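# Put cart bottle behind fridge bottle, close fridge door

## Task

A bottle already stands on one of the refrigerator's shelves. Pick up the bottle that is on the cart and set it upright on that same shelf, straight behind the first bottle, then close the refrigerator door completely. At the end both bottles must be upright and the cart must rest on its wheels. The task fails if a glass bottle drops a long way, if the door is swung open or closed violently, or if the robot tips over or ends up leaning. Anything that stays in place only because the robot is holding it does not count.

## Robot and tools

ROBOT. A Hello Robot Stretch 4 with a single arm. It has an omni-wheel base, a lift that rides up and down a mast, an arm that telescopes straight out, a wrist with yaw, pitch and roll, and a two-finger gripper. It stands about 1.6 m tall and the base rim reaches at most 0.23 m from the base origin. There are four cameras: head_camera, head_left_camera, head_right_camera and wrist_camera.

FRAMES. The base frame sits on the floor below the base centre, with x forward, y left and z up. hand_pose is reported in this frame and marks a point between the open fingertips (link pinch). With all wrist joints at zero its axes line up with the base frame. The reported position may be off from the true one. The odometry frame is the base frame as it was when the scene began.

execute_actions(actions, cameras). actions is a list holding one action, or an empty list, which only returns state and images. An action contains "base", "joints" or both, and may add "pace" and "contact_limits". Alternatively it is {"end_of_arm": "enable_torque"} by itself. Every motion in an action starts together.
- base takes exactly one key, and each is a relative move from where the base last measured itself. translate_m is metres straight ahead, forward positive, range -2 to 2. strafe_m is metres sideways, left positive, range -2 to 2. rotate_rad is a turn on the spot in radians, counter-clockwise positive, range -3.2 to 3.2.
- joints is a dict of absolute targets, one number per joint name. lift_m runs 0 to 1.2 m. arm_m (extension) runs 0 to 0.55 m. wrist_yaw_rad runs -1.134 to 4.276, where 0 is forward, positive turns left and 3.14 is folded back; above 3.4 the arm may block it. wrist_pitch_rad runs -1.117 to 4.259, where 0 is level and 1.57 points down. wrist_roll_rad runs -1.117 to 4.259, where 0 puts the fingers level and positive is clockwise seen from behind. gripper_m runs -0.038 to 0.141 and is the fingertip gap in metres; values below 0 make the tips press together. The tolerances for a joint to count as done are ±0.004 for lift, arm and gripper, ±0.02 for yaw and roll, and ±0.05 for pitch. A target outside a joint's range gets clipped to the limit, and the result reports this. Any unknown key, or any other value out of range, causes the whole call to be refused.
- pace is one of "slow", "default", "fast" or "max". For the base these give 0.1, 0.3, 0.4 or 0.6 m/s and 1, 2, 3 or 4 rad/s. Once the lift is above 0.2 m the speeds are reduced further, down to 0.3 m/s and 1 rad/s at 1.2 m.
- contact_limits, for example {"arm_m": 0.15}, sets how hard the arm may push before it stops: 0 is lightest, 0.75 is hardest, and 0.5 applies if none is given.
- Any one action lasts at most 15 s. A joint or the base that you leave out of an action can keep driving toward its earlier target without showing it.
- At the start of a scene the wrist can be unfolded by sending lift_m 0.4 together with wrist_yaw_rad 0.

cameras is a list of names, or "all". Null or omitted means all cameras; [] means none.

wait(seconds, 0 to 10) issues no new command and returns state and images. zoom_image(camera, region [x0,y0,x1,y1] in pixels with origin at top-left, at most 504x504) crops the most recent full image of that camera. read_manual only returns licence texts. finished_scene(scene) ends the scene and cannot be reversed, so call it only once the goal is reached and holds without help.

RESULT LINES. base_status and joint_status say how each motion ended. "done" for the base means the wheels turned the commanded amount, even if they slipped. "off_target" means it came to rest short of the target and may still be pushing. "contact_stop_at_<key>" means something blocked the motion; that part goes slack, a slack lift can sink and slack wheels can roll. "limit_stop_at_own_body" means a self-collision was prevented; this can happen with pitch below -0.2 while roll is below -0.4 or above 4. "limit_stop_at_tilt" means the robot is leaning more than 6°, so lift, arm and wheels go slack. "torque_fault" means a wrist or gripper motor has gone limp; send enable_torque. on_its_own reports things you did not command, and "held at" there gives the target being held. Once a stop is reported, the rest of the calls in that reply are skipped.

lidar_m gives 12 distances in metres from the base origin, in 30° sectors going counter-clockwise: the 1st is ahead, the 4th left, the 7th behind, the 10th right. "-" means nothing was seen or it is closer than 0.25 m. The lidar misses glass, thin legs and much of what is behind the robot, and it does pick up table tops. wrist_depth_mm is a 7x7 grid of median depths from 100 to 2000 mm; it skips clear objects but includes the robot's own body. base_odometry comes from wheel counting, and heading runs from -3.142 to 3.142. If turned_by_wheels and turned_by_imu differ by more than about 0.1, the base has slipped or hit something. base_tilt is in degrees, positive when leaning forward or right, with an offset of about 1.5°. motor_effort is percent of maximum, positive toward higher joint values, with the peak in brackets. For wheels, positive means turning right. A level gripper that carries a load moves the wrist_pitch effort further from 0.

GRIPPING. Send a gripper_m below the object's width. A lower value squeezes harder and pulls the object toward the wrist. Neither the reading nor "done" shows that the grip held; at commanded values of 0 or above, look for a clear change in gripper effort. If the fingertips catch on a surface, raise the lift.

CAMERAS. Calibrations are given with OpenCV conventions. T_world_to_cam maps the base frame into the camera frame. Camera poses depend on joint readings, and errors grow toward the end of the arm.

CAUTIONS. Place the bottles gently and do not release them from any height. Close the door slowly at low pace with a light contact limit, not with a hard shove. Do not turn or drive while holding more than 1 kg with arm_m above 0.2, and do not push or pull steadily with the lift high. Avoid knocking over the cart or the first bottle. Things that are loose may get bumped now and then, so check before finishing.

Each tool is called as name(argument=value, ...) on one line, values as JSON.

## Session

execute_actions(actions=[])

Scene clock: 0.00 s.
base_odometry: x=+0.000 y=+0.000 heading=+0.000 (m, m, rad; odometry frame)
turned_by_wheels: +0.000 (rad since the last result)
turned_by_imu: +0.000 (rad since the last result)
base_tilt: forward=+0.2 right=+0.0 (deg)
lidar_m: 1.27 1.30 1.11 0.98 1.28 1.94 1.84 2.46 0.90 0.82 0.83 1.08
base_status: not commanded
joint_positions: lift_m=+0.157 arm_m=-0.002 wrist_yaw_rad=+3.213 wrist_pitch_rad=-0.014 wrist_roll_rad=-0.018 gripper_m=+0.057
joint_status: not commanded
motor_effort: lift_m=+20 arm_m=+0 wrist_yaw_rad=+1 wrist_pitch_rad=-5 wrist_roll_rad=+1 gripper_m=-2 wheel_0=+0 wheel_1=-1 wheel_2=+0 (%)
hand_pose: x=-0.1255 y=+0.0665 z=+0.3387 quat_wxyz=(-0.036, +0.007, -0.009, +0.999) (m; base frame)
wrist_depth_mm: - - 134 - 1983 - - / - 108 134 - 1983 - - / - 115 135 - - - - / 138 136 248 - - - - / 220 - - - - - - / 219 1138 200 1160 200 1182 1160 / 218 778 854 - 809 798 820
pictures: head_camera, head_left_camera, head_right_camera, wrist_camera
camera_calibration (this result's frames):
wrist_camera: T_world_to_cam=[[-0.0564018, 0.997623, 0.039595, -0.0965846], [0.00289117, 0.0398211, -0.999203, 0.386983], [-0.998404, -0.0562423, -0.00513027, 0.111753], [0, 0, 0, 1]] pos_world=[0.105008, 0.0872301, 0.391072]
Images, in order (width x height): head_camera 420x560, head_left_camera 420x672, head_right_camera 420x672, wrist_camera 616x392.

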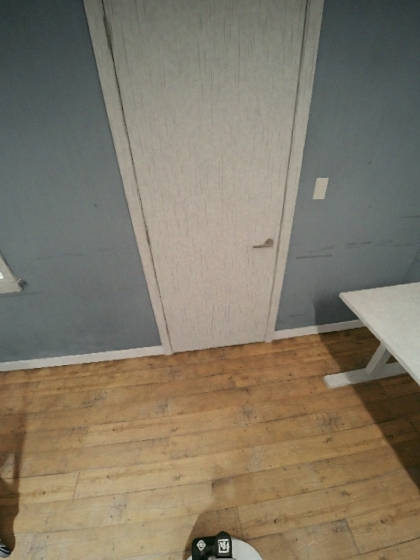

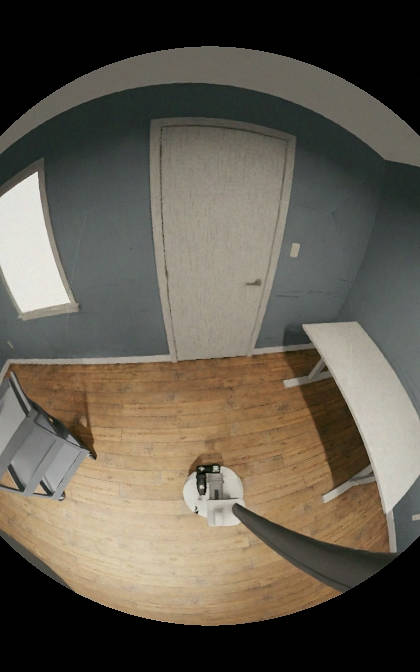

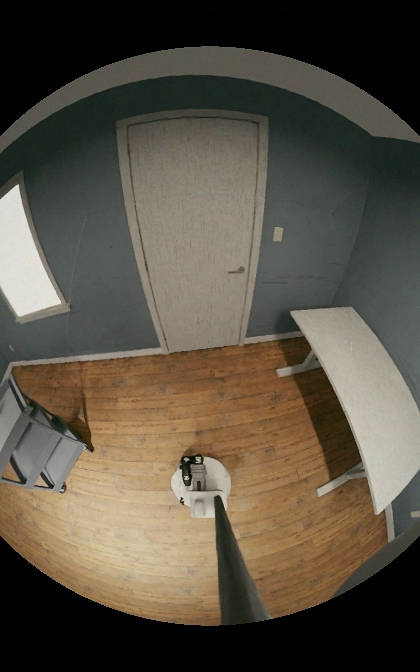

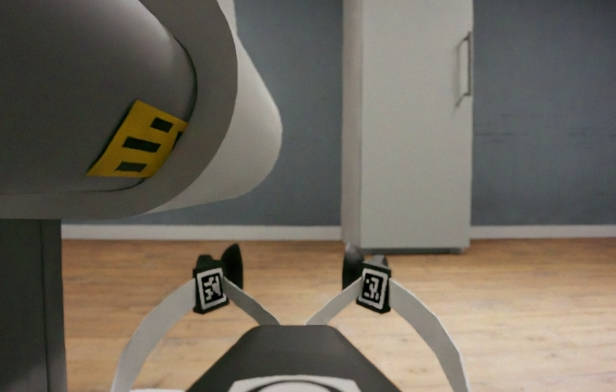

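execute_actions(actions=[{"base":{"rotate_rad":1.35},"joints":{"lift_m":0.78,"wrist_yaw_rad":0,"gripper_m":0.13}}])

Scene clock: 6.40 s.
base_odometry: x=+0.000 y=+0.000 heading=+1.350 (m, m, rad; odometry frame)
turned_by_wheels: +1.350 (rad since the last result)
turned_by_imu: +1.337 (rad since the last result)
base_tilt: forward=+0.2 right=+0.0 (deg)
lidar_m: 0.99 1.11 2.95 1.85 2.41 1.98 0.84 0.82 0.93 1.30 1.28 1.50
base_status: done
joint_positions: lift_m=+0.780 arm_m=-0.002 wrist_yaw_rad=+0.000 wrist_pitch_rad=-0.013 wrist_roll_rad=-0.018 gripper_m=+0.130
joint_status: all done
motor_effort: lift_m=+23(27) arm_m=+0(0) wrist_yaw_rad=-1(6) wrist_pitch_rad=-5(5) wrist_roll_rad=+1(0) gripper_m=+0(0) wheel_0=-1(7) wheel_1=-1(7) wheel_2=-1(7) (%)
hand_pose: x=+0.4570 y=-0.0873 z=+0.9619 quat_wxyz=(+1.000, -0.009, -0.007, +0.000) (m; base frame)
wrist_depth_mm: - - - - - 1464 1182 / - - - - - 1499 1182 / - - - - - 1499 1182 / - - - - - 1499 1205 / 891 854 820 - - 1430 1205 / - 1336 809 1255 1863 1430 1205 / 976 1078 1138 - 1983 1430 1205
pictures: head_camera, head_left_camera, head_right_camera, wrist_camera
camera_calibration (this result's frames):
wrist_camera: T_world_to_cam=[[-0.0148392, -0.999106, 0.0395966, -0.128265], [-0.00582799, -0.0395139, -0.999202, 1.01116], [0.999873, -0.0150581, -0.00523642, -0.221659], [0, 0, 0, 1]] pos_world=[0.22562, -0.0915333, 1.01427]
Images, in order (width x height): head_camera 420x560, head_left_camera 420x672, head_right_camera 420x672, wrist_camera 616x392.

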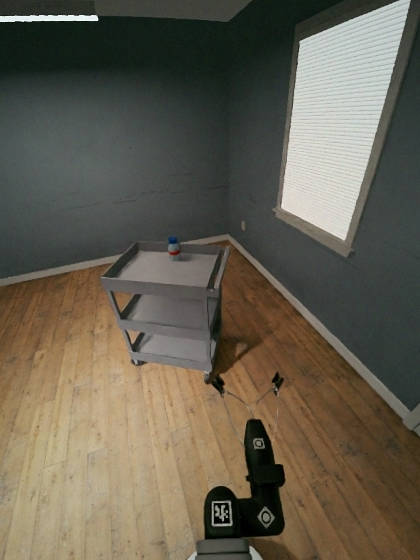

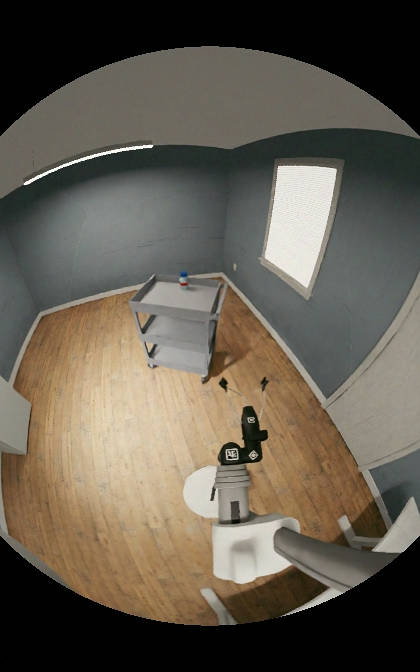

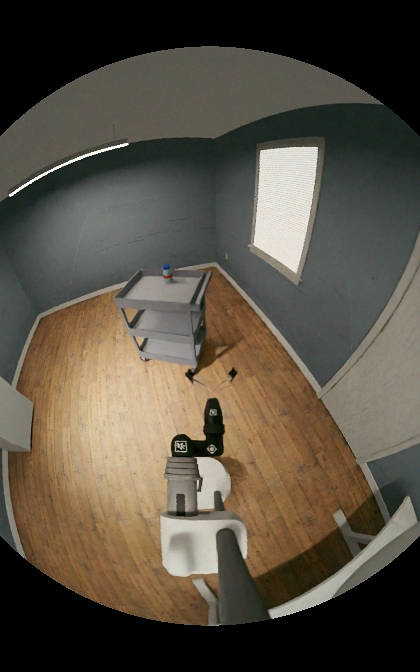

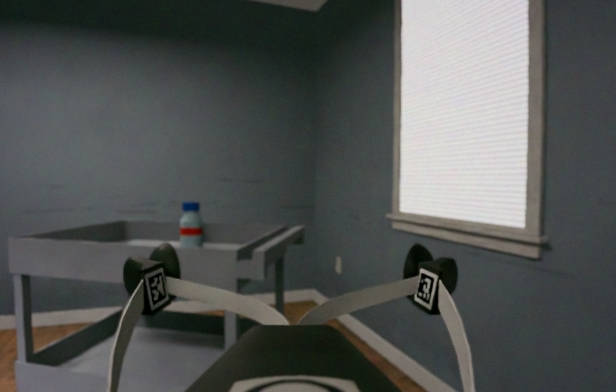

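execute_actions(actions=[{"base":{"rotate_rad":1.83}}], cameras=["head_camera","wrist_camera","head_left_camera"])

Scene clock: 16.40 s.
base_odometry: x=+0.000 y=+0.000 heading=-3.104 (m, m, rad; odometry frame)
turned_by_wheels: +1.830 (rad since the last result)
turned_by_imu: +1.813 (rad since the last result)
base_tilt: forward=+0.2 right=-0.1 (deg)
lidar_m: 1.85 2.48 0.87 0.82 0.86 1.14 1.27 1.34 0.97 1.00 3.16 1.88
base_status: done
joint_positions: lift_m=+0.780 arm_m=-0.002 wrist_yaw_rad=+0.000 wrist_pitch_rad=-0.013 wrist_roll_rad=-0.018 gripper_m=+0.130
joint_status: not commanded
motor_effort: lift_m=+21(23) arm_m=+0(0) wrist_yaw_rad=+0(1) wrist_pitch_rad=-5(5) wrist_roll_rad=+0(1) gripper_m=+0(0) wheel_0=-1(5) wheel_1=-1(6) wheel_2=-1(8) (%)
hand_pose: x=+0.4570 y=-0.0874 z=+0.9621 quat_wxyz=(+1.000, -0.009, -0.007, +0.000) (m; base frame)
wrist_depth_mm: - - - - 1618 1708 - / - - - - 1618 1708 - / - - - - 1661 1756 - / - - - - 1708 1708 - / - - - - 1661 1756 - / - - - 1983 1661 1708 - / - - - - 1708 1983 -
pictures: head_camera, head_left_camera, wrist_camera
camera_calibration (this result's frames):
wrist_camera: T_world_to_cam=[[-0.0151113, -0.999102, 0.0395959, -0.128225], [-0.00578698, -0.0395123, -0.999202, 1.01132], [0.999869, -0.0153283, -0.0051847, -0.221713], [0, 0, 0, 1]] pos_world=[0.225599, -0.0915487, 1.01445]
Images, in order (width x height): head_camera 420x560, head_left_camera 420x672, wrist_camera 616x392.

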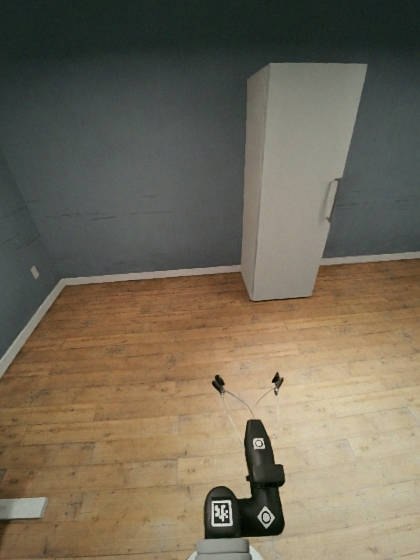

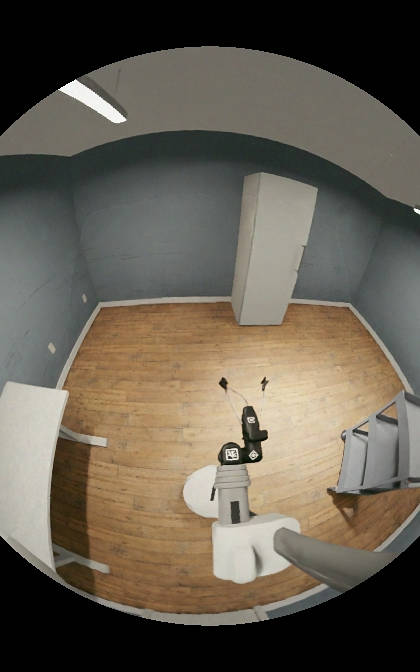

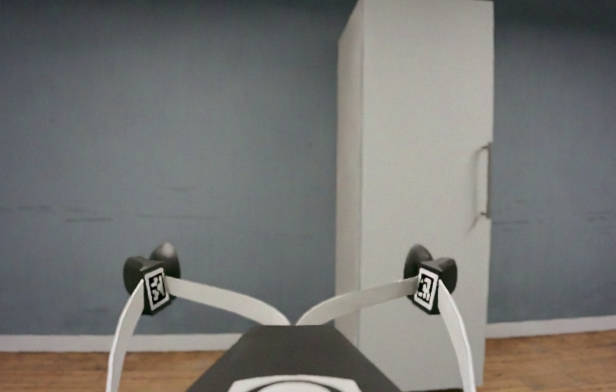

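execute_actions(actions=[{"base":{"rotate_rad":0.05},"joints":{"lift_m":0.88,"wrist_pitch_rad":0.0,"gripper_m":0.1}}], cameras=[])

execute_actions(actions=[{"base":{"translate_m":0.9}}], cameras=[])

execute_actions(actions=[{"base":{"strafe_m":-0.86}}], cameras=["head_camera","wrist_camera"])

Scene clock: 28.97 s.
base_odometry: x=+0.000 y=+0.000 heading=-3.054 (m, m, rad; odometry frame)
turned_by_wheels: +0.050 (rad since the last result)
turned_by_imu: +0.048 (rad since the last result)
base_tilt: forward=+0.2 right=-0.1 (deg)
lidar_m: 1.85 2.36 0.87 0.82 0.87 1.18 1.27 1.35 0.99 1.00 3.23 1.87
base_status: done
joint_positions: lift_m=+0.880 arm_m=-0.002 wrist_yaw_rad=+0.000 wrist_pitch_rad=+0.002 wrist_roll_rad=-0.018 gripper_m=+0.100
joint_status: all done
motor_effort: lift_m=+23(27) arm_m=+0(0) wrist_yaw_rad=+0(0) wrist_pitch_rad=-5(6) wrist_roll_rad=+1(1) gripper_m=+1(1) wheel_0=-1(3) wheel_1=-1(4) wheel_2=+0(6) (%)
hand_pose: x=+0.4570 y=-0.0874 z=+1.0575 quat_wxyz=(+1.000, -0.009, +0.001, +0.000) (m; base frame)
wrist_depth_mm: - - - - 1661 1618 - / - - - - 1618 1661 - / - - - - 1661 1661 - / - - - - 1661 1661 - / - - - - 1661 1708 - / - - - - 1661 1708 - / - - - - 1708 1708 -
pictures: none
No camera images: the call's "cameras" was empty. Leave "cameras" out to get every camera's image.

Scene clock: 33.47 s.
base_odometry: x=-0.897 y=-0.079 heading=-3.054 (m, m, rad; odometry frame)
turned_by_wheels: +0.000 (rad since the last result)
turned_by_imu: -0.004 (rad since the last result)
base_tilt: forward=+0.1 right=-0.1 (deg)
lidar_m: 1.51 1.57 1.72 1.63 0.97 1.20 2.19 1.49 1.42 3.07 1.31 1.00
base_status: done
joint_positions: lift_m=+0.880 arm_m=-0.002 wrist_yaw_rad=+0.000 wrist_pitch_rad=+0.002 wrist_roll_rad=-0.018 gripper_m=+0.100
joint_status: not commanded
motor_effort: lift_m=+21(23) arm_m=+1(0) wrist_yaw_rad=+0(0) wrist_pitch_rad=-5(5) wrist_roll_rad=-2(2) gripper_m=+1(0) wheel_0=+0(3) wheel_1=+1(4) wheel_2=+0(10) (%)
hand_pose: x=+0.4570 y=-0.0874 z=+1.0576 quat_wxyz=(+1.000, -0.009, +0.001, +0.000) (m; base frame)
wrist_depth_mm: 1255 1281 1281 1308 1336 759 699 / 1255 1281 1281 1308 1308 750 699 / 1281 1281 1308 1336 1336 759 707 / 1308 1308 1308 1336 1336 759 707 / 1308 1308 1336 1336 1138 759 715 / 1308 1308 1336 1336 1008 750 723 / 1308 1336 1366 - 1229 723 732
pictures: none
No camera images: the call's "cameras" was empty. Leave "cameras" out to get every camera's image.

Scene clock: 37.67 s.
base_odometry: x=-0.972 y=+0.778 heading=-3.054 (m, m, rad; odometry frame)
turned_by_wheels: +0.000 (rad since the last result)
turned_by_imu: -0.003 (rad since the last result)
base_tilt: forward=+0.2 right=+0.0 (deg)
lidar_m: 0.84 0.91 2.12 1.77 1.80 2.26 0.96 0.75 2.33 2.22 2.22 1.57
base_status: done
joint_positions: lift_m=+0.880 arm_m=-0.002 wrist_yaw_rad=+0.000 wrist_pitch_rad=+0.002 wrist_roll_rad=-0.018 gripper_m=+0.100
joint_status: not commanded
motor_effort: lift_m=+22(21) arm_m=+0(0) wrist_yaw_rad=+0(0) wrist_pitch_rad=-5(5) wrist_roll_rad=+1(2) gripper_m=-1(0) wheel_0=+0(8) wheel_1=+3(8) wheel_2=+0(2) (%)
hand_pose: x=+0.4570 y=-0.0874 z=+1.0576 quat_wxyz=(+1.000, -0.009, +0.001, +0.000) (m; base frame)
wrist_depth_mm: 654 661 668 676 1336 1336 1397 / 661 668 668 676 1336 1366 1366 / 668 668 683 691 1366 1366 1366 / 668 676 691 699 1366 1397 1397 / 676 683 691 699 1366 1397 1430 / 683 691 691 699 707 1430 1430 / 691 691 699 - 1397 1430 1464
pictures: head_camera, wrist_camera
camera_calibration (this result's frames):
wrist_camera: T_world_to_cam=[[-0.0145713, -0.9991, 0.0398278, -0.132519], [-0.0212497, -0.0395136, -0.998993, 1.11358], [0.999668, -0.0154029, -0.0206549, -0.204792], [0, 0, 0, 1]] pos_world=[0.226456, -0.0915528, 1.11351]
Images, in order (width x height): head_camera 420x560, wrist_camera 616x392.

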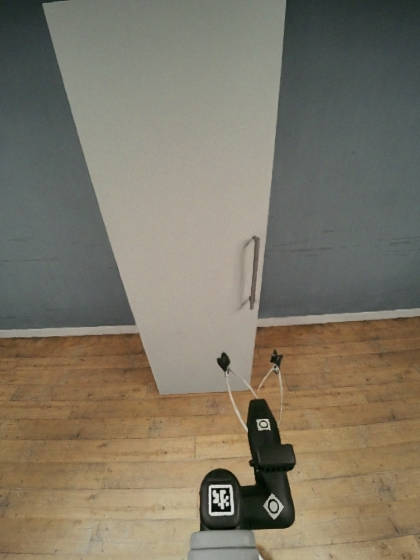

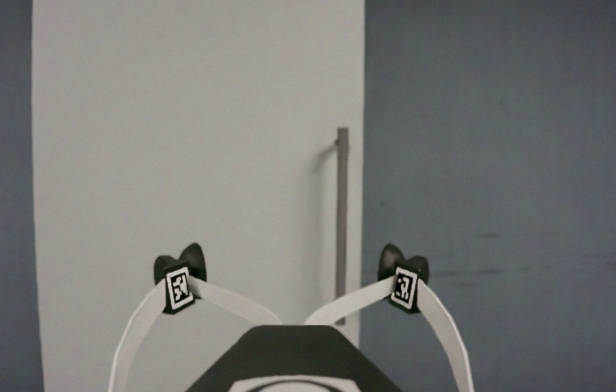

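execute_actions(actions=[{"base":{"strafe_m":-0.066},"joints":{"arm_m":0.33}}], cameras=["wrist_camera"])

Scene clock: 47.77 s.
base_odometry: x=-0.978 y=+0.844 heading=-3.054 (m, m, rad; odometry frame)
turned_by_wheels: +0.000 (rad since the last result)
turned_by_imu: -0.001 (rad since the last result)
base_tilt: forward=+0.2 right=+0.0 (deg)
lidar_m: 0.84 0.92 2.18 1.85 1.82 2.29 0.92 0.72 2.25 2.14 2.21 1.59
base_status: done
joint_positions: lift_m=+0.880 arm_m=+0.328 wrist_yaw_rad=+0.000 wrist_pitch_rad=+0.002 wrist_roll_rad=-0.018 gripper_m=+0.100
joint_status: all done
motor_effort: lift_m=+22(22) arm_m=+9(10) wrist_yaw_rad=+0(2) wrist_pitch_rad=-5(5) wrist_roll_rad=+1(0) gripper_m=+1(1) wheel_0=+0(9) wheel_1=+0(7) wheel_2=+0(2) (%)
hand_pose: x=+0.7878 y=-0.0874 z=+1.0576 quat_wxyz=(+1.000, -0.009, +0.001, +0.000) (m; base frame)
wrist_depth_mm: 336 340 345 349 991 1008 1008 / 340 343 347 351 1008 1025 1025 / 342 345 351 355 1008 1025 1025 / 345 347 353 357 1025 1025 1042 / 347 351 357 362 1008 1042 1042 / 349 353 357 300 1008 1042 1060 / 353 357 362 - 1042 1060 1060
pictures: wrist_camera
camera_calibration (this result's frames):
wrist_camera: T_world_to_cam=[[-0.0146087, -0.9991, 0.039828, -0.12768], [-0.0212525, -0.039513, -0.998993, 1.12061], [0.999667, -0.0154404, -0.0206561, -0.535505], [0, 0, 0, 1]] pos_world=[0.557277, -0.091555, 1.11351]
Images, in order (width x height): wrist_camera 616x392.

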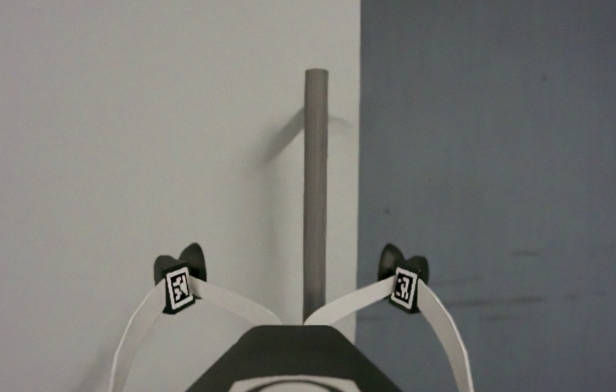

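execute_actions(actions=[{"base":{"strafe_m":-0.012},"joints":{"arm_m":0.4},"pace":"slow"}], cameras=[])

execute_actions(actions=[{"joints":{"gripper_m":-0.02}}], cameras=["wrist_camera"])

execute_actions(actions=[{"joints":{"arm_m":0.25},"pace":"slow"}], cameras=["wrist_camera","head_camera"])

Scene clock: 56.77 s.
base_odometry: x=-0.979 y=+0.856 heading=-3.054 (m, m, rad; odometry frame)
turned_by_wheels: +0.000 (rad since the last result)
turned_by_imu: -0.001 (rad since the last result)
base_tilt: forward=+0.2 right=+0.0 (deg)
lidar_m: 0.83 0.92 2.14 1.88 1.88 2.30 0.88 0.74 2.24 2.13 2.19 1.58
base_status: done
joint_positions: lift_m=+0.880 arm_m=+0.398 wrist_yaw_rad=+0.000 wrist_pitch_rad=+0.002 wrist_roll_rad=-0.018 gripper_m=+0.100
joint_status: all done
motor_effort: lift_m=+21(21) arm_m=+9(8) wrist_yaw_rad=+1(1) wrist_pitch_rad=-5(5) wrist_roll_rad=-2(0) gripper_m=+0(0) wheel_0=+0(5) wheel_1=+0(4) wheel_2=+0(0) (%)
hand_pose: x=+0.8578 y=-0.0874 z=+1.0576 quat_wxyz=(+1.000, -0.009, +0.001, +0.000) (m; base frame)
wrist_depth_mm: 270 273 276 279 904 931 931 / 272 274 279 282 931 946 960 / 273 277 281 285 931 960 960 / 277 279 285 286 946 960 960 / 279 282 286 289 960 976 960 / 281 283 287 227 946 976 976 / 283 287 290 - 976 976 1008
pictures: none
No camera images: the call's "cameras" was empty. Leave "cameras" out to get every camera's image.

Scene clock: 58.70 s.
base_odometry: x=-0.979 y=+0.856 heading=-3.054 (m, m, rad; odometry frame)
turned_by_wheels: +0.000 (rad since the last result)
turned_by_imu: -0.001 (rad since the last result)
base_tilt: forward=+0.2 right=+0.0 (deg)
lidar_m: 0.84 0.93 2.16 1.83 1.87 2.28 0.90 0.73 2.22 2.12 2.19 1.60
base_status: not commanded
joint_positions: lift_m=+0.880 arm_m=+0.399 wrist_yaw_rad=-0.001 wrist_pitch_rad=+0.002 wrist_roll_rad=-0.018 gripper_m=-0.019
joint_status: all done
motor_effort: lift_m=+21(22) arm_m=+6(8) wrist_yaw_rad=+4(10) wrist_pitch_rad=-5(5) wrist_roll_rad=-1(3) gripper_m=-19(20) wheel_0=-4(4) wheel_1=-1(1) wheel_2=-2(2) (%)
hand_pose: x=+0.8582 y=-0.0878 z=+1.0575 quat_wxyz=(+1.000, -0.009, +0.001, -0.001) (m; base frame)
wrist_depth_mm: 268 272 274 279 917 931 946 / 271 274 278 281 917 946 946 / 273 277 279 283 931 960 976 / 274 278 282 286 946 946 960 / 278 282 285 224 946 960 976 / 279 283 185 213 184 976 991 / 282 285 289 - 960 991 991
pictures: wrist_camera
camera_calibration (this result's frames):
wrist_camera: T_world_to_cam=[[-0.015887, -0.99908, 0.0398279, -0.125922], [-0.0213257, -0.0394853, -0.998993, 1.12215], [0.999646, -0.0167203, -0.0206788, -0.605942], [0, 0, 0, 1]] pos_world=[0.627658, -0.0916292, 1.1135]
Images, in order (width x height): wrist_camera 616x392.

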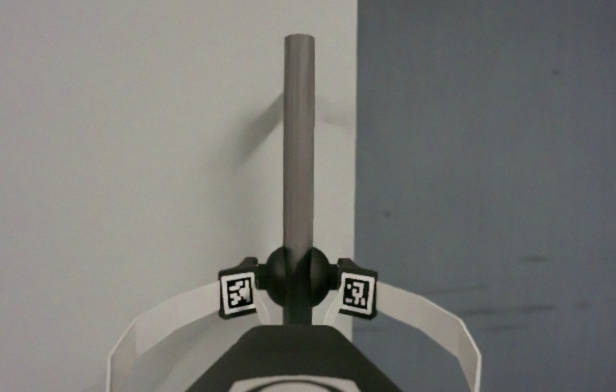

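Scene clock: 61.47 s.
base_odometry: x=-0.979 y=+0.856 heading=-3.054 (m, m, rad; odometry frame)
turned_by_wheels: +0.001 (rad since the last result)
turned_by_imu: +0.000 (rad since the last result)
base_tilt: forward=+0.3 right=+0.0 (deg)
lidar_m: 0.85 0.90 2.16 1.88 1.86 2.29 0.88 0.72 2.25 2.13 2.20 1.60
base_status: not commanded
joint_positions: lift_m=+0.880 arm_m=+0.252 wrist_yaw_rad=+0.000 wrist_pitch_rad=+0.002 wrist_roll_rad=-0.018 gripper_m=-0.020
joint_status: all done
motor_effort: lift_m=+22(21) arm_m=-9(12) wrist_yaw_rad=+1(12) wrist_pitch_rad=-6(6) wrist_roll_rad=+1(1) gripper_m=-12(20) wheel_0=+0(4) wheel_1=+0(2) wheel_2=+0(3) (%)
hand_pose: x=+0.7110 y=-0.0875 z=+1.0575 quat_wxyz=(+1.000, -0.009, +0.001, +0.000) (m; base frame)
wrist_depth_mm: 407 413 421 424 1060 1098 1098 / 413 418 424 427 1078 1098 1098 / 415 421 427 430 1078 1098 1118 / 421 424 433 436 1098 1118 1138 / 424 427 436 436 1098 1138 1138 / 430 433 187 202 185 1138 1138 / 433 433 439 - 1118 1138 1160
pictures: head_camera, wrist_camera
camera_calibration (this result's frames):
wrist_camera: T_world_to_cam=[[-0.014841, -0.999096, 0.0398288, -0.128706], [-0.021323, -0.0395079, -0.998992, 1.11901], [0.999662, -0.0156753, -0.0207174, -0.458619], [0, 0, 0, 1]] pos_world=[0.480415, -0.0915686, 1.1135]
Images, in order (width x height): head_camera 420x560, wrist_camera 616x392.

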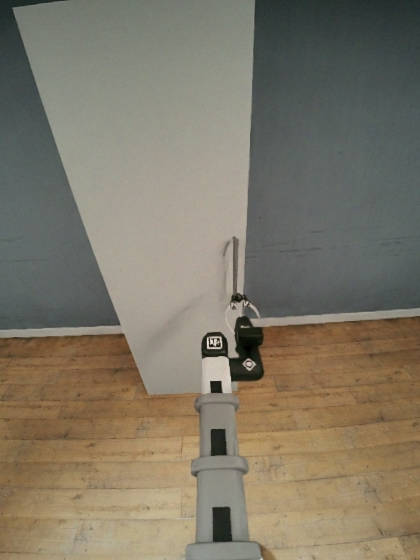

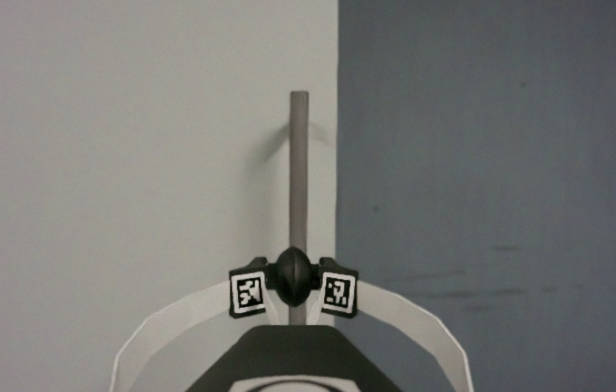

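execute_actions(actions=[{"joints":{"gripper_m":0.06}}], cameras=[])

execute_actions(actions=[{"joints":{"arm_m":0.435},"contact_limits":{"arm_m":0.2}}], cameras=[])

execute_actions(actions=[{"joints":{"gripper_m":-0.038}}], cameras=["wrist_camera"])

execute_actions(actions=[{"joints":{"arm_m":0.33},"pace":"slow"}], cameras=["wrist_camera","head_camera"])

Scene clock: 73.37 s.
base_odometry: x=-0.979 y=+0.856 heading=-3.054 (m, m, rad; odometry frame)
turned_by_wheels: +0.000 (rad since the last result)
turned_by_imu: -0.001 (rad since the last result)
base_tilt: forward=+0.2 right=+0.0 (deg)
lidar_m: 0.85 0.90 2.14 1.83 1.86 2.27 0.91 0.76 2.23 2.13 2.23 1.59
base_status: not commanded
joint_positions: lift_m=+0.880 arm_m=+0.252 wrist_yaw_rad=+0.000 wrist_pitch_rad=+0.002 wrist_roll_rad=-0.018 gripper_m=+0.060
joint_status: all done
motor_effort: lift_m=+21(21) arm_m=-9(9) wrist_yaw_rad=+1(1) wrist_pitch_rad=-6(6) wrist_roll_rad=+0(0) gripper_m=-3(11) wheel_0=+0(0) wheel_1=+0(0) wheel_2=+0(0) (%)
hand_pose: x=+0.7110 y=-0.0875 z=+1.0575 quat_wxyz=(+1.000, -0.009, +0.001, +0.000) (m; base frame)
wrist_depth_mm: 410 413 418 424 1078 1078 1098 / 413 418 424 427 1078 1098 1118 / 415 424 427 430 1098 1118 1118 / 418 424 430 433 1098 1098 1138 / 421 427 433 439 1098 1118 1138 / 427 430 202 442 200 1138 1138 / 430 433 439 - 1118 1138 1160
pictures: none
No camera images: the call's "cameras" was empty. Leave "cameras" out to get every camera's image.

Scene clock: 75.00 s.
base_odometry: x=-0.979 y=+0.856 heading=-3.054 (m, m, rad; odometry frame)
turned_by_wheels: +0.000 (rad since the last result)
turned_by_imu: +0.000 (rad since the last result)
base_tilt: forward=+0.2 right=-0.1 (deg)
lidar_m: 0.85 0.92 2.15 1.85 1.85 2.28 0.87 0.74 2.23 2.13 2.20 1.59
base_status: not commanded
joint_positions: lift_m=+0.880 arm_m=+0.433 wrist_yaw_rad=+0.000 wrist_pitch_rad=+0.002 wrist_roll_rad=-0.018 gripper_m=+0.060
joint_status: all done
motor_effort: lift_m=+21(21) arm_m=+9(8) wrist_yaw_rad=+1(1) wrist_pitch_rad=-5(5) wrist_roll_rad=-1(0) gripper_m=-2(3) wheel_0=+0(0) wheel_1=+0(0) wheel_2=+0(0) (%)
contact_limits: arm_m 0.2
hand_pose: x=+0.8928 y=-0.0874 z=+1.0576 quat_wxyz=(+1.000, -0.009, +0.001, +0.000) (m; base frame)
wrist_depth_mm: 236 238 241 245 878 904 904 / 238 241 244 245 891 904 917 / 240 243 247 248 904 917 917 / 243 245 248 250 917 917 931 / 245 247 250 252 917 917 946 / 247 249 202 191 200 931 946 / 248 250 254 - 931 946 960
pictures: none
No camera images: the call's "cameras" was empty. Leave "cameras" out to get every camera's image.

Scene clock: 76.83 s.
base_odometry: x=-0.979 y=+0.856 heading=-3.052 (m, m, rad; odometry frame)
turned_by_wheels: +0.001 (rad since the last result)
turned_by_imu: -0.019 (rad since the last result)
base_tilt: forward=+0.3 right=+0.0 (deg)
lidar_m: 0.86 0.91 2.11 1.85 1.84 2.27 0.89 0.72 2.25 2.13 2.21 1.59
base_status: not commanded
joint_positions: lift_m=+0.880 arm_m=+0.435 wrist_yaw_rad=+0.015 wrist_pitch_rad=+0.002 wrist_roll_rad=-0.018 gripper_m=-0.037
joint_status: all done
on_its_own: wrist_yaw_rad is at rest, and its effort (-42) is outside its rest range (-13 to +13)
motor_effort: lift_m=+21(21) arm_m=-1(9) wrist_yaw_rad=-42(42) wrist_pitch_rad=-6(6) wrist_roll_rad=-2(0) gripper_m=-22(25) wheel_0=+0(8) wheel_1=-1(5) wheel_2=+15(16) (%)
hand_pose: x=+0.8959 y=-0.0831 z=+1.0575 quat_wxyz=(+1.000, -0.009, +0.001, +0.007) (m; base frame)
wrist_depth_mm: 229 232 235 236 878 891 891 / 231 234 236 239 891 891 917 / 234 236 239 241 878 904 904 / 235 238 241 243 904 917 931 / 237 240 242 193 917 917 931 / 239 241 181 184 183 917 946 / 241 244 247 - 931 946 946
pictures: wrist_camera
camera_calibration (this result's frames):
wrist_camera: T_world_to_cam=[[0.0000904745, -0.999203, 0.0399095, -0.135116], [-0.0208829, -0.0399027, -0.998985, 1.12264], [0.999782, -0.000743043, -0.0208698, -0.642115], [0, 0, 0, 1]] pos_world=[0.665431, -0.0906887, 1.11349]
Images, in order (width x height): wrist_camera 616x392.

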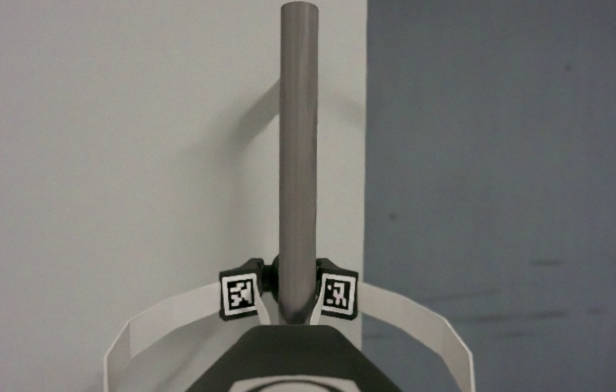

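Scene clock: 78.30 s.
base_odometry: x=-0.979 y=+0.856 heading=-3.053 (m, m, rad; odometry frame)
turned_by_wheels: -0.001 (rad since the last result)
turned_by_imu: +0.010 (rad since the last result)
base_tilt: forward=+0.3 right=+0.0 (deg)
lidar_m: 0.84 0.93 2.12 1.87 1.84 2.28 0.86 0.72 2.24 2.11 2.21 1.60
base_status: not commanded
joint_positions: lift_m=+0.880 arm_m=+0.440 wrist_yaw_rad=+0.004 wrist_pitch_rad=+0.004 wrist_roll_rad=-0.019 gripper_m=-0.037
joint_status: arm_m contact_stop (moved +0.005 of -0.105)
on_its_own: arm_m is slack since a contact_stop (your +0.330 is given up)
motor_effort: lift_m=+20(21) arm_m=+0(23) wrist_yaw_rad=-11(74) wrist_pitch_rad=-10(40) wrist_roll_rad=+2(4) gripper_m=-18(27) wheel_0=+0(6) wheel_1=-1(2) wheel_2=+3(28) (%)
hand_pose: x=+0.9000 y=-0.0862 z=+1.0572 quat_wxyz=(+1.000, -0.009, +0.002, +0.002) (m; base frame)
wrist_depth_mm: 227 230 234 235 878 891 904 / 229 233 235 237 878 891 904 / 231 234 237 239 891 904 917 / 233 236 240 242 891 917 917 / 236 239 241 193 917 917 931 / 237 240 183 185 182 931 946 / 239 242 246 - 931 946 946
pictures: head_camera, wrist_camera
camera_calibration (this result's frames):
wrist_camera: T_world_to_cam=[[-0.0103034, -0.999128, 0.0404654, -0.129354], [-0.0225578, -0.040225, -0.998936, 1.12377], [0.999692, -0.0112052, -0.0221236, -0.645744], [0, 0, 0, 1]] pos_world=[0.669562, -0.0912735, 1.11352]
Images, in order (width x height): head_camera 420x560, wrist_camera 616x392.

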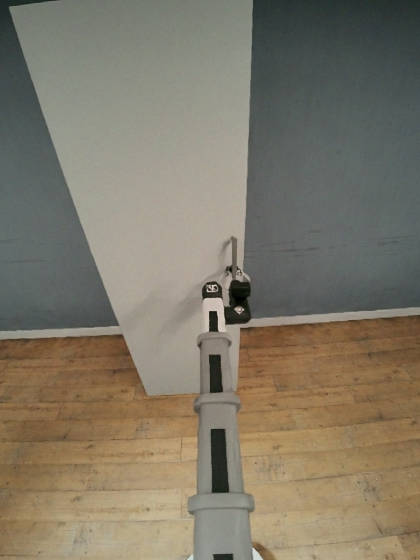

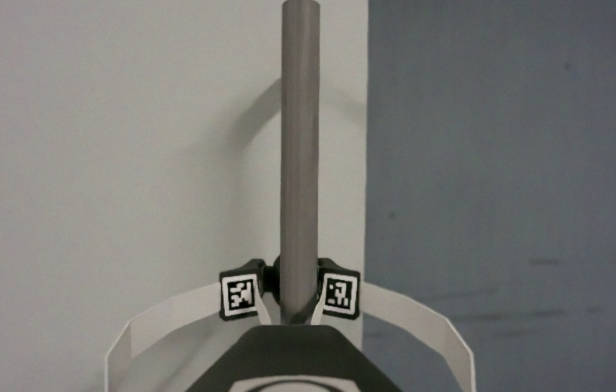

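execute_actions(actions=[{"joints":{"arm_m":0.36},"pace":"slow","contact_limits":{"arm_m":0.75}}], cameras=["wrist_camera","head_camera"])

Scene clock: 84.83 s.
base_odometry: x=-0.979 y=+0.856 heading=-3.055 (m, m, rad; odometry frame)
turned_by_wheels: -0.001 (rad since the last result)
turned_by_imu: +0.035 (rad since the last result)
base_tilt: forward=+0.3 right=+0.0 (deg)
lidar_m: 0.76 0.91 2.21 1.83 1.83 2.28 0.88 0.71 2.22 2.15 2.15 1.56
base_status: not commanded
joint_positions: lift_m=+0.880 arm_m=+0.362 wrist_yaw_rad=-0.005 wrist_pitch_rad=+0.001 wrist_roll_rad=-0.018 gripper_m=-0.038
joint_status: all done
on_its_own: wrist_yaw_rad is at rest, and its effort (+15) is outside its rest range (-13 to +13)
motor_effort: lift_m=+20(22) arm_m=-9(24) wrist_yaw_rad=+15(87) wrist_pitch_rad=-4(46) wrist_roll_rad=-2(0) gripper_m=-15(28) wheel_0=-5(9) wheel_1=-2(15) wheel_2=-5(32) (%)
contact_limits: arm_m 0.75
hand_pose: x=+0.8205 y=-0.0888 z=+1.0579 quat_wxyz=(+1.000, -0.009, +0.001, -0.002) (m; base frame)
wrist_depth_mm: 253 245 236 224 223 960 976 / 255 246 236 226 224 960 976 / 258 248 239 174 227 991 991 / 259 250 241 174 229 991 991 / 263 253 243 175 231 1008 1008 / 265 255 184 173 182 1008 1025 / 267 254 250 - 1008 1025 1042
pictures: head_camera, wrist_camera
camera_calibration (this result's frames):
wrist_camera: T_world_to_cam=[[-0.0195906, -0.999008, 0.0399891, -0.12472], [-0.0208901, -0.0395791, -0.998998, 1.12127], [0.99959, -0.0204063, -0.020094, -0.56916], [0, 0, 0, 1]] pos_world=[0.589907, -0.091832, 1.11369]
Images, in order (width x height): head_camera 420x560, wrist_camera 616x392.

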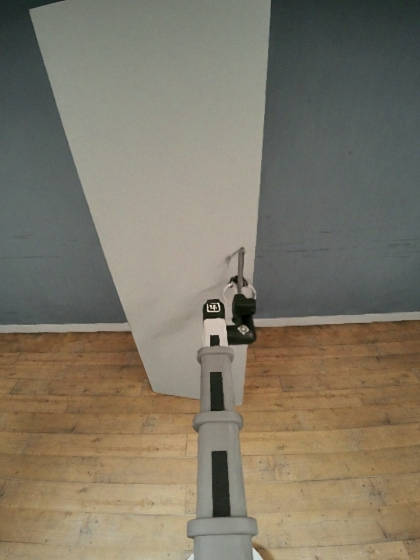

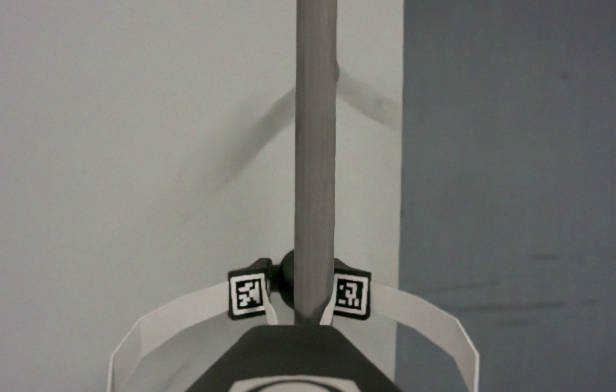

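execute_actions(actions=[{"base":{"strafe_m":0.075},"joints":{"arm_m":0.17},"pace":"slow"}], cameras=["wrist_camera","head_camera"])

Scene clock: 92.60 s.
base_odometry: x=-0.972 y=+0.781 heading=-3.054 (m, m, rad; odometry frame)
turned_by_wheels: +0.001 (rad since the last result)
turned_by_imu: -0.001 (rad since the last result)
base_tilt: forward=+0.2 right=+0.0 (deg)
lidar_m: 0.60 0.88 2.27 1.77 1.78 2.27 0.99 0.76 2.33 2.21 2.15 1.62
base_status: done
joint_positions: lift_m=+0.880 arm_m=+0.172 wrist_yaw_rad=+0.010 wrist_pitch_rad=+0.002 wrist_roll_rad=-0.018 gripper_m=-0.038
joint_status: all done
on_its_own: wrist_yaw_rad is at rest, and its effort (-27) is outside its rest range (-13 to +13)
motor_effort: lift_m=+19(19) arm_m=-10(9) wrist_yaw_rad=-27(63) wrist_pitch_rad=-5(5) wrist_roll_rad=+2(2) gripper_m=-17(18) wheel_0=+3(20) wheel_1=+0(8) wheel_2=+3(17) (%)
hand_pose: x=+0.6321 y=-0.0846 z=+1.0577 quat_wxyz=(+1.000, -0.009, +0.001, +0.005) (m; base frame)
wrist_depth_mm: 407 329 274 222 219 1160 1160 / 410 330 274 206 220 1160 1182 / 415 332 277 227 222 1182 1138 / 418 336 281 232 224 1182 1182 / 424 342 283 211 224 1205 1182 / 433 336 182 186 182 1205 1205 / 439 329 303 - 248 1205 1229
pictures: head_camera, wrist_camera
camera_calibration (this result's frames):
wrist_camera: T_world_to_cam=[[-0.00488809, -0.999188, 0.0399978, -0.133485], [-0.0208617, -0.0398876, -0.998986, 1.11728], [0.99977, -0.00571756, -0.0206497, -0.379011], [0, 0, 0, 1]] pos_world=[0.40158, -0.0909775, 1.11366]
Images, in order (width x height): head_camera 420x560, wrist_camera 616x392.

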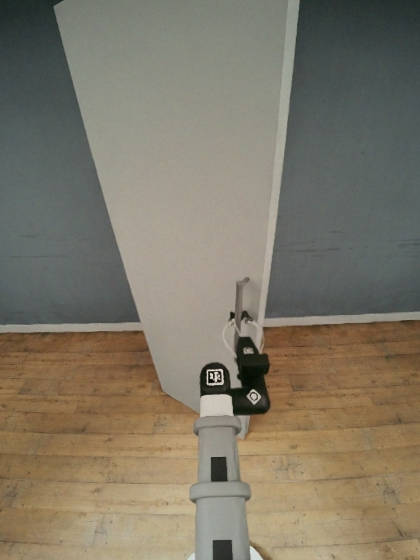

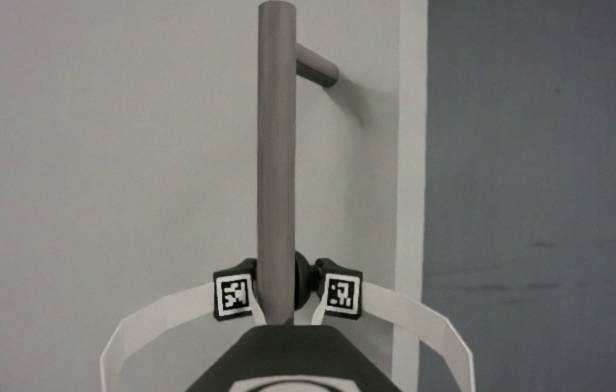

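execute_actions(actions=[{"base":{"strafe_m":0.09},"joints":{"arm_m":0.11},"pace":"slow"}], cameras=["wrist_camera","head_camera"])

Scene clock: 100.53 s.
base_odometry: x=-0.964 y=+0.691 heading=-3.054 (m, m, rad; odometry frame)
turned_by_wheels: +0.000 (rad since the last result)
turned_by_imu: -0.001 (rad since the last result)
base_tilt: forward=+0.2 right=+0.0 (deg)
lidar_m: 0.50 0.93 2.19 1.69 1.71 2.26 1.03 0.83 2.41 2.32 2.19 0.52
base_status: done
joint_positions: lift_m=+0.880 arm_m=+0.111 wrist_yaw_rad=+0.000 wrist_pitch_rad=+0.002 wrist_roll_rad=-0.018 gripper_m=-0.038
joint_status: all done
motor_effort: lift_m=+20(20) arm_m=-7(11) wrist_yaw_rad=+0(28) wrist_pitch_rad=-6(5) wrist_roll_rad=-3(2) gripper_m=-16(17) wheel_0=-1(2) wheel_1=+0(5) wheel_2=-2(5) (%)
hand_pose: x=+0.5707 y=-0.0873 z=+1.0577 quat_wxyz=(+1.000, -0.009, +0.001, +0.000) (m; base frame)
wrist_depth_mm: 1182 402 298 182 200 1205 1229 / 1182 402 301 191 201 1229 1255 / 1205 404 303 224 203 1255 1255 / 1205 410 306 226 204 1255 1255 / 1229 415 309 206 205 1255 1255 / 1255 421 183 173 182 1281 1281 / 1255 373 340 - 204 1281 1308
pictures: head_camera, wrist_camera
camera_calibration (this result's frames):
wrist_camera: T_world_to_cam=[[-0.0143736, -0.999096, 0.0399997, -0.131106], [-0.0214028, -0.0396872, -0.998983, 1.11617], [0.999668, -0.0152151, -0.020813, -0.31826], [0, 0, 0, 1]] pos_world=[0.340159, -0.0915324, 1.11365]
Images, in order (width x height): head_camera 420x560, wrist_camera 616x392.

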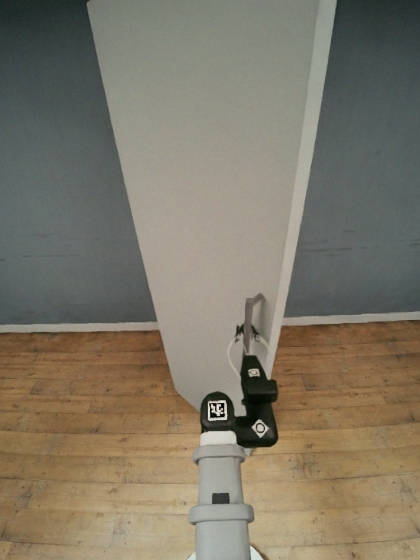

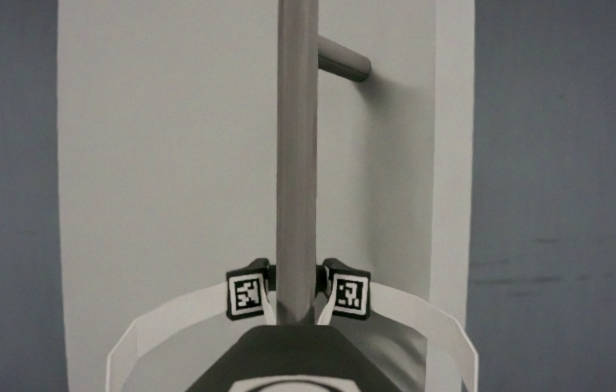

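Works well. Continue.

execute_actions(actions=[{"base":{"strafe_m":0.12},"joints":{"arm_m":0.05},"pace":"slow"}], cameras=["wrist_camera","head_camera"])

Scene clock: 105.90 s.
base_odometry: x=-0.954 y=+0.572 heading=-3.054 (m, m, rad; odometry frame)
turned_by_wheels: +0.000 (rad since the last result)
turned_by_imu: -0.001 (rad since the last result)
base_tilt: forward=+0.3 right=+0.0 (deg)
lidar_m: 0.43 1.59 2.22 1.57 1.55 2.24 1.20 0.88 1.04 2.43 2.15 0.44
base_status: done
joint_positions: lift_m=+0.880 arm_m=+0.051 wrist_yaw_rad=+0.001 wrist_pitch_rad=+0.002 wrist_roll_rad=-0.018 gripper_m=-0.038
joint_status: all done
motor_effort: lift_m=+20(20) arm_m=-7(10) wrist_yaw_rad=-1(2) wrist_pitch_rad=-6(6) wrist_roll_rad=+2(2) gripper_m=-16(17) wheel_0=-2(8) wheel_1=+0(4) wheel_2=-1(2) (%)
hand_pose: x=+0.5108 y=-0.0873 z=+1.0577 quat_wxyz=(+1.000, -0.009, +0.001, +0.000) (m; base frame)
wrist_depth_mm: 1255 1255 373 157 182 165 1281 / 1255 1255 375 158 184 166 1308 / 1255 1281 377 158 190 167 1308 / 1281 1281 382 160 191 169 1336 / 1281 1308 384 161 192 172 1336 / 1308 1308 183 161 180 175 1336 / 1308 569 459 - 187 178 1366
pictures: head_camera, wrist_camera
camera_calibration (this result's frames):
wrist_camera: T_world_to_cam=[[-0.0141757, -0.999099, 0.0399998, -0.132011], [-0.0214006, -0.0396915, -0.998983, 1.11488], [0.99967, -0.0150173, -0.0208187, -0.25836], [0, 0, 0, 1]] pos_world=[0.280262, -0.0915209, 1.11365]
Images, in order (width x height): head_camera 420x560, wrist_camera 616x392.

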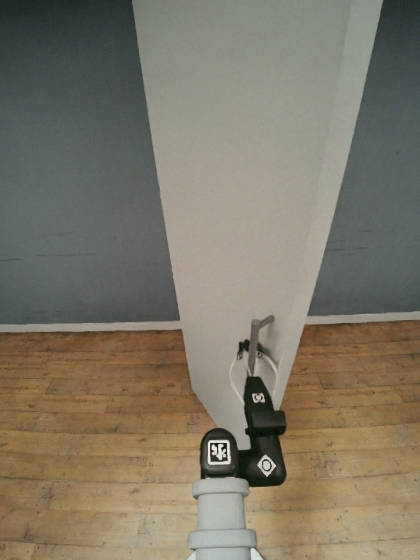

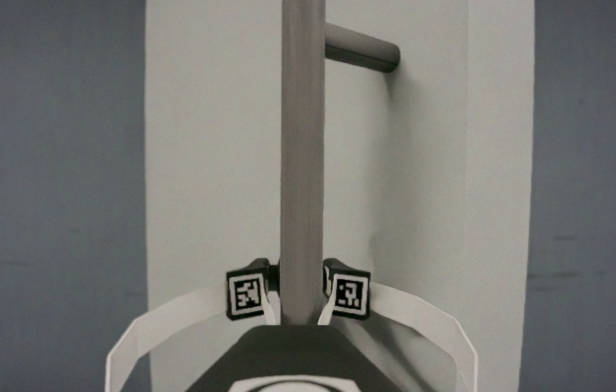

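execute_actions(actions=[{"joints":{"gripper_m":0.05}}], cameras=[])

execute_actions(actions=[{"base":{"translate_m":-0.25},"joints":{"arm_m":0},"pace":"slow"}], cameras=["head_camera"])

execute_actions(actions=[{"base":{"strafe_m":-0.5},"joints":{"wrist_yaw_rad":3.05,"lift_m":0.5}}], cameras=["head_camera","head_left_camera"])

Scene clock: 118.00 s.
base_odometry: x=-0.954 y=+0.572 heading=-3.054 (m, m, rad; odometry frame)
turned_by_wheels: +0.000 (rad since the last result)
turned_by_imu: -0.001 (rad since the last result)
base_tilt: forward=+0.2 right=+0.0 (deg)
lidar_m: 0.44 1.61 2.23 1.55 1.58 2.21 1.22 0.89 1.03 2.44 2.18 0.45
base_status: not commanded
joint_positions: lift_m=+0.880 arm_m=+0.051 wrist_yaw_rad=+0.004 wrist_pitch_rad=+0.002 wrist_roll_rad=-0.018 gripper_m=+0.050
joint_status: all done
motor_effort: lift_m=+19(20) arm_m=-6(8) wrist_yaw_rad=-12(12) wrist_pitch_rad=-5(6) wrist_roll_rad=+1(1) gripper_m=+0(16) wheel_0=-1(2) wheel_1=+0(0) wheel_2=-1(3) (%)
hand_pose: x=+0.5110 y=-0.0862 z=+1.0577 quat_wxyz=(+1.000, -0.009, +0.001, +0.002) (m; base frame)
wrist_depth_mm: 1255 1255 402 276 196 174 1281 / 1255 1255 404 278 197 175 1281 / 1281 1281 407 278 206 177 1308 / 1281 1281 410 282 207 180 1336 / 1308 1308 389 283 208 182 1336 / 1281 1308 200 169 195 183 1336 / 1308 654 492 - 210 181 1336
pictures: none
No camera images: the call's "cameras" was empty. Leave "cameras" out to get every camera's image.

Scene clock: 121.80 s.
base_odometry: x=-0.705 y=+0.594 heading=-3.054 (m, m, rad; odometry frame)
turned_by_wheels: +0.000 (rad since the last result)
turned_by_imu: +0.000 (rad since the last result)
base_tilt: forward=+0.3 right=+0.0 (deg)
lidar_m: 0.69 1.86 2.38 1.51 1.58 1.99 1.94 0.75 0.72 2.40 2.53 0.72
base_status: done
joint_positions: lift_m=+0.880 arm_m=+0.002 wrist_yaw_rad=+0.000 wrist_pitch_rad=+0.002 wrist_roll_rad=-0.018 gripper_m=+0.050
joint_status: all done
motor_effort: lift_m=+20(20) arm_m=-9(9) wrist_yaw_rad=+0(14) wrist_pitch_rad=-5(5) wrist_roll_rad=+0(1) gripper_m=-4(2) wheel_0=+0(4) wheel_1=-1(4) wheel_2=+0(7) (%)
hand_pose: x=+0.4610 y=-0.0874 z=+1.0577 quat_wxyz=(+1.000, -0.009, +0.001, +0.000) (m; base frame)
wrist_depth_mm: 1537 1537 809 549 496 1576 1576 / 1576 1576 809 554 500 1618 1618 / 1576 1576 820 539 508 1618 1618 / 1576 1576 820 539 512 1618 1661 / 1576 1576 778 544 1042 1661 1661 / 1618 1618 195 500 202 1618 1661 / 1618 1618 991 - 1060 1661 1708
pictures: head_camera
Images, in order (width x height): head_camera 420x560.

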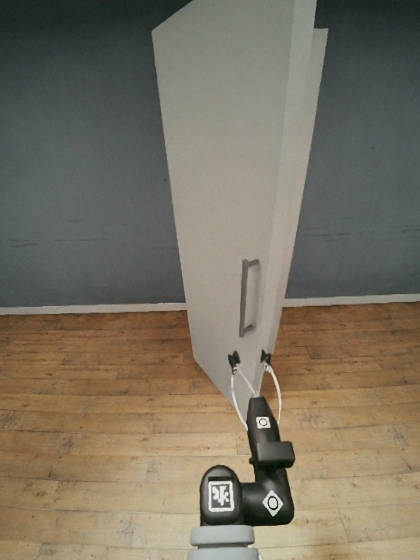

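Scene clock: 124.80 s.
base_odometry: x=-0.749 y=+1.092 heading=-3.054 (m, m, rad; odometry frame)
turned_by_wheels: +0.000 (rad since the last result)
turned_by_imu: -0.002 (rad since the last result)
base_tilt: forward=+0.2 right=-0.1 (deg)
lidar_m: 1.21 0.77 2.59 2.02 2.11 2.03 0.42 0.40 1.99 1.90 2.02 1.85
base_status: done
joint_positions: lift_m=+0.500 arm_m=+0.002 wrist_yaw_rad=+3.050 wrist_pitch_rad=+0.002 wrist_roll_rad=-0.018 gripper_m=+0.050
joint_status: all done
motor_effort: lift_m=+18(22) arm_m=-8(9) wrist_yaw_rad=+2(9) wrist_pitch_rad=-6(5) wrist_roll_rad=+1(0) gripper_m=-3(3) wheel_0=+0(8) wheel_1=+1(7) wheel_2=+0(1) (%)
hand_pose: x=-0.1068 y=+0.1136 z=+0.6778 quat_wxyz=(+0.046, -0.001, -0.009, +0.999) (m; base frame)
wrist_depth_mm: - 141 - - - - - / 108 142 - - - - - / 116 143 741 - - - - / 140 517 - - - - - / - 991 1138 - - - - / 591 539 195 1078 202 - - / 1336 530 1205 - 1464 1464 1499
pictures: head_camera, head_left_camera
Images, in order (width x height): head_camera 420x560, head_left_camera 420x672.

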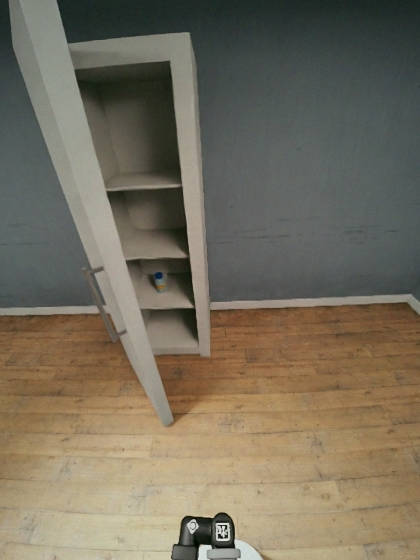

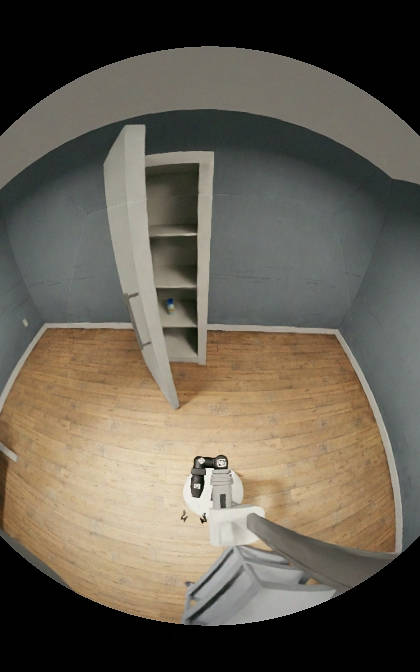

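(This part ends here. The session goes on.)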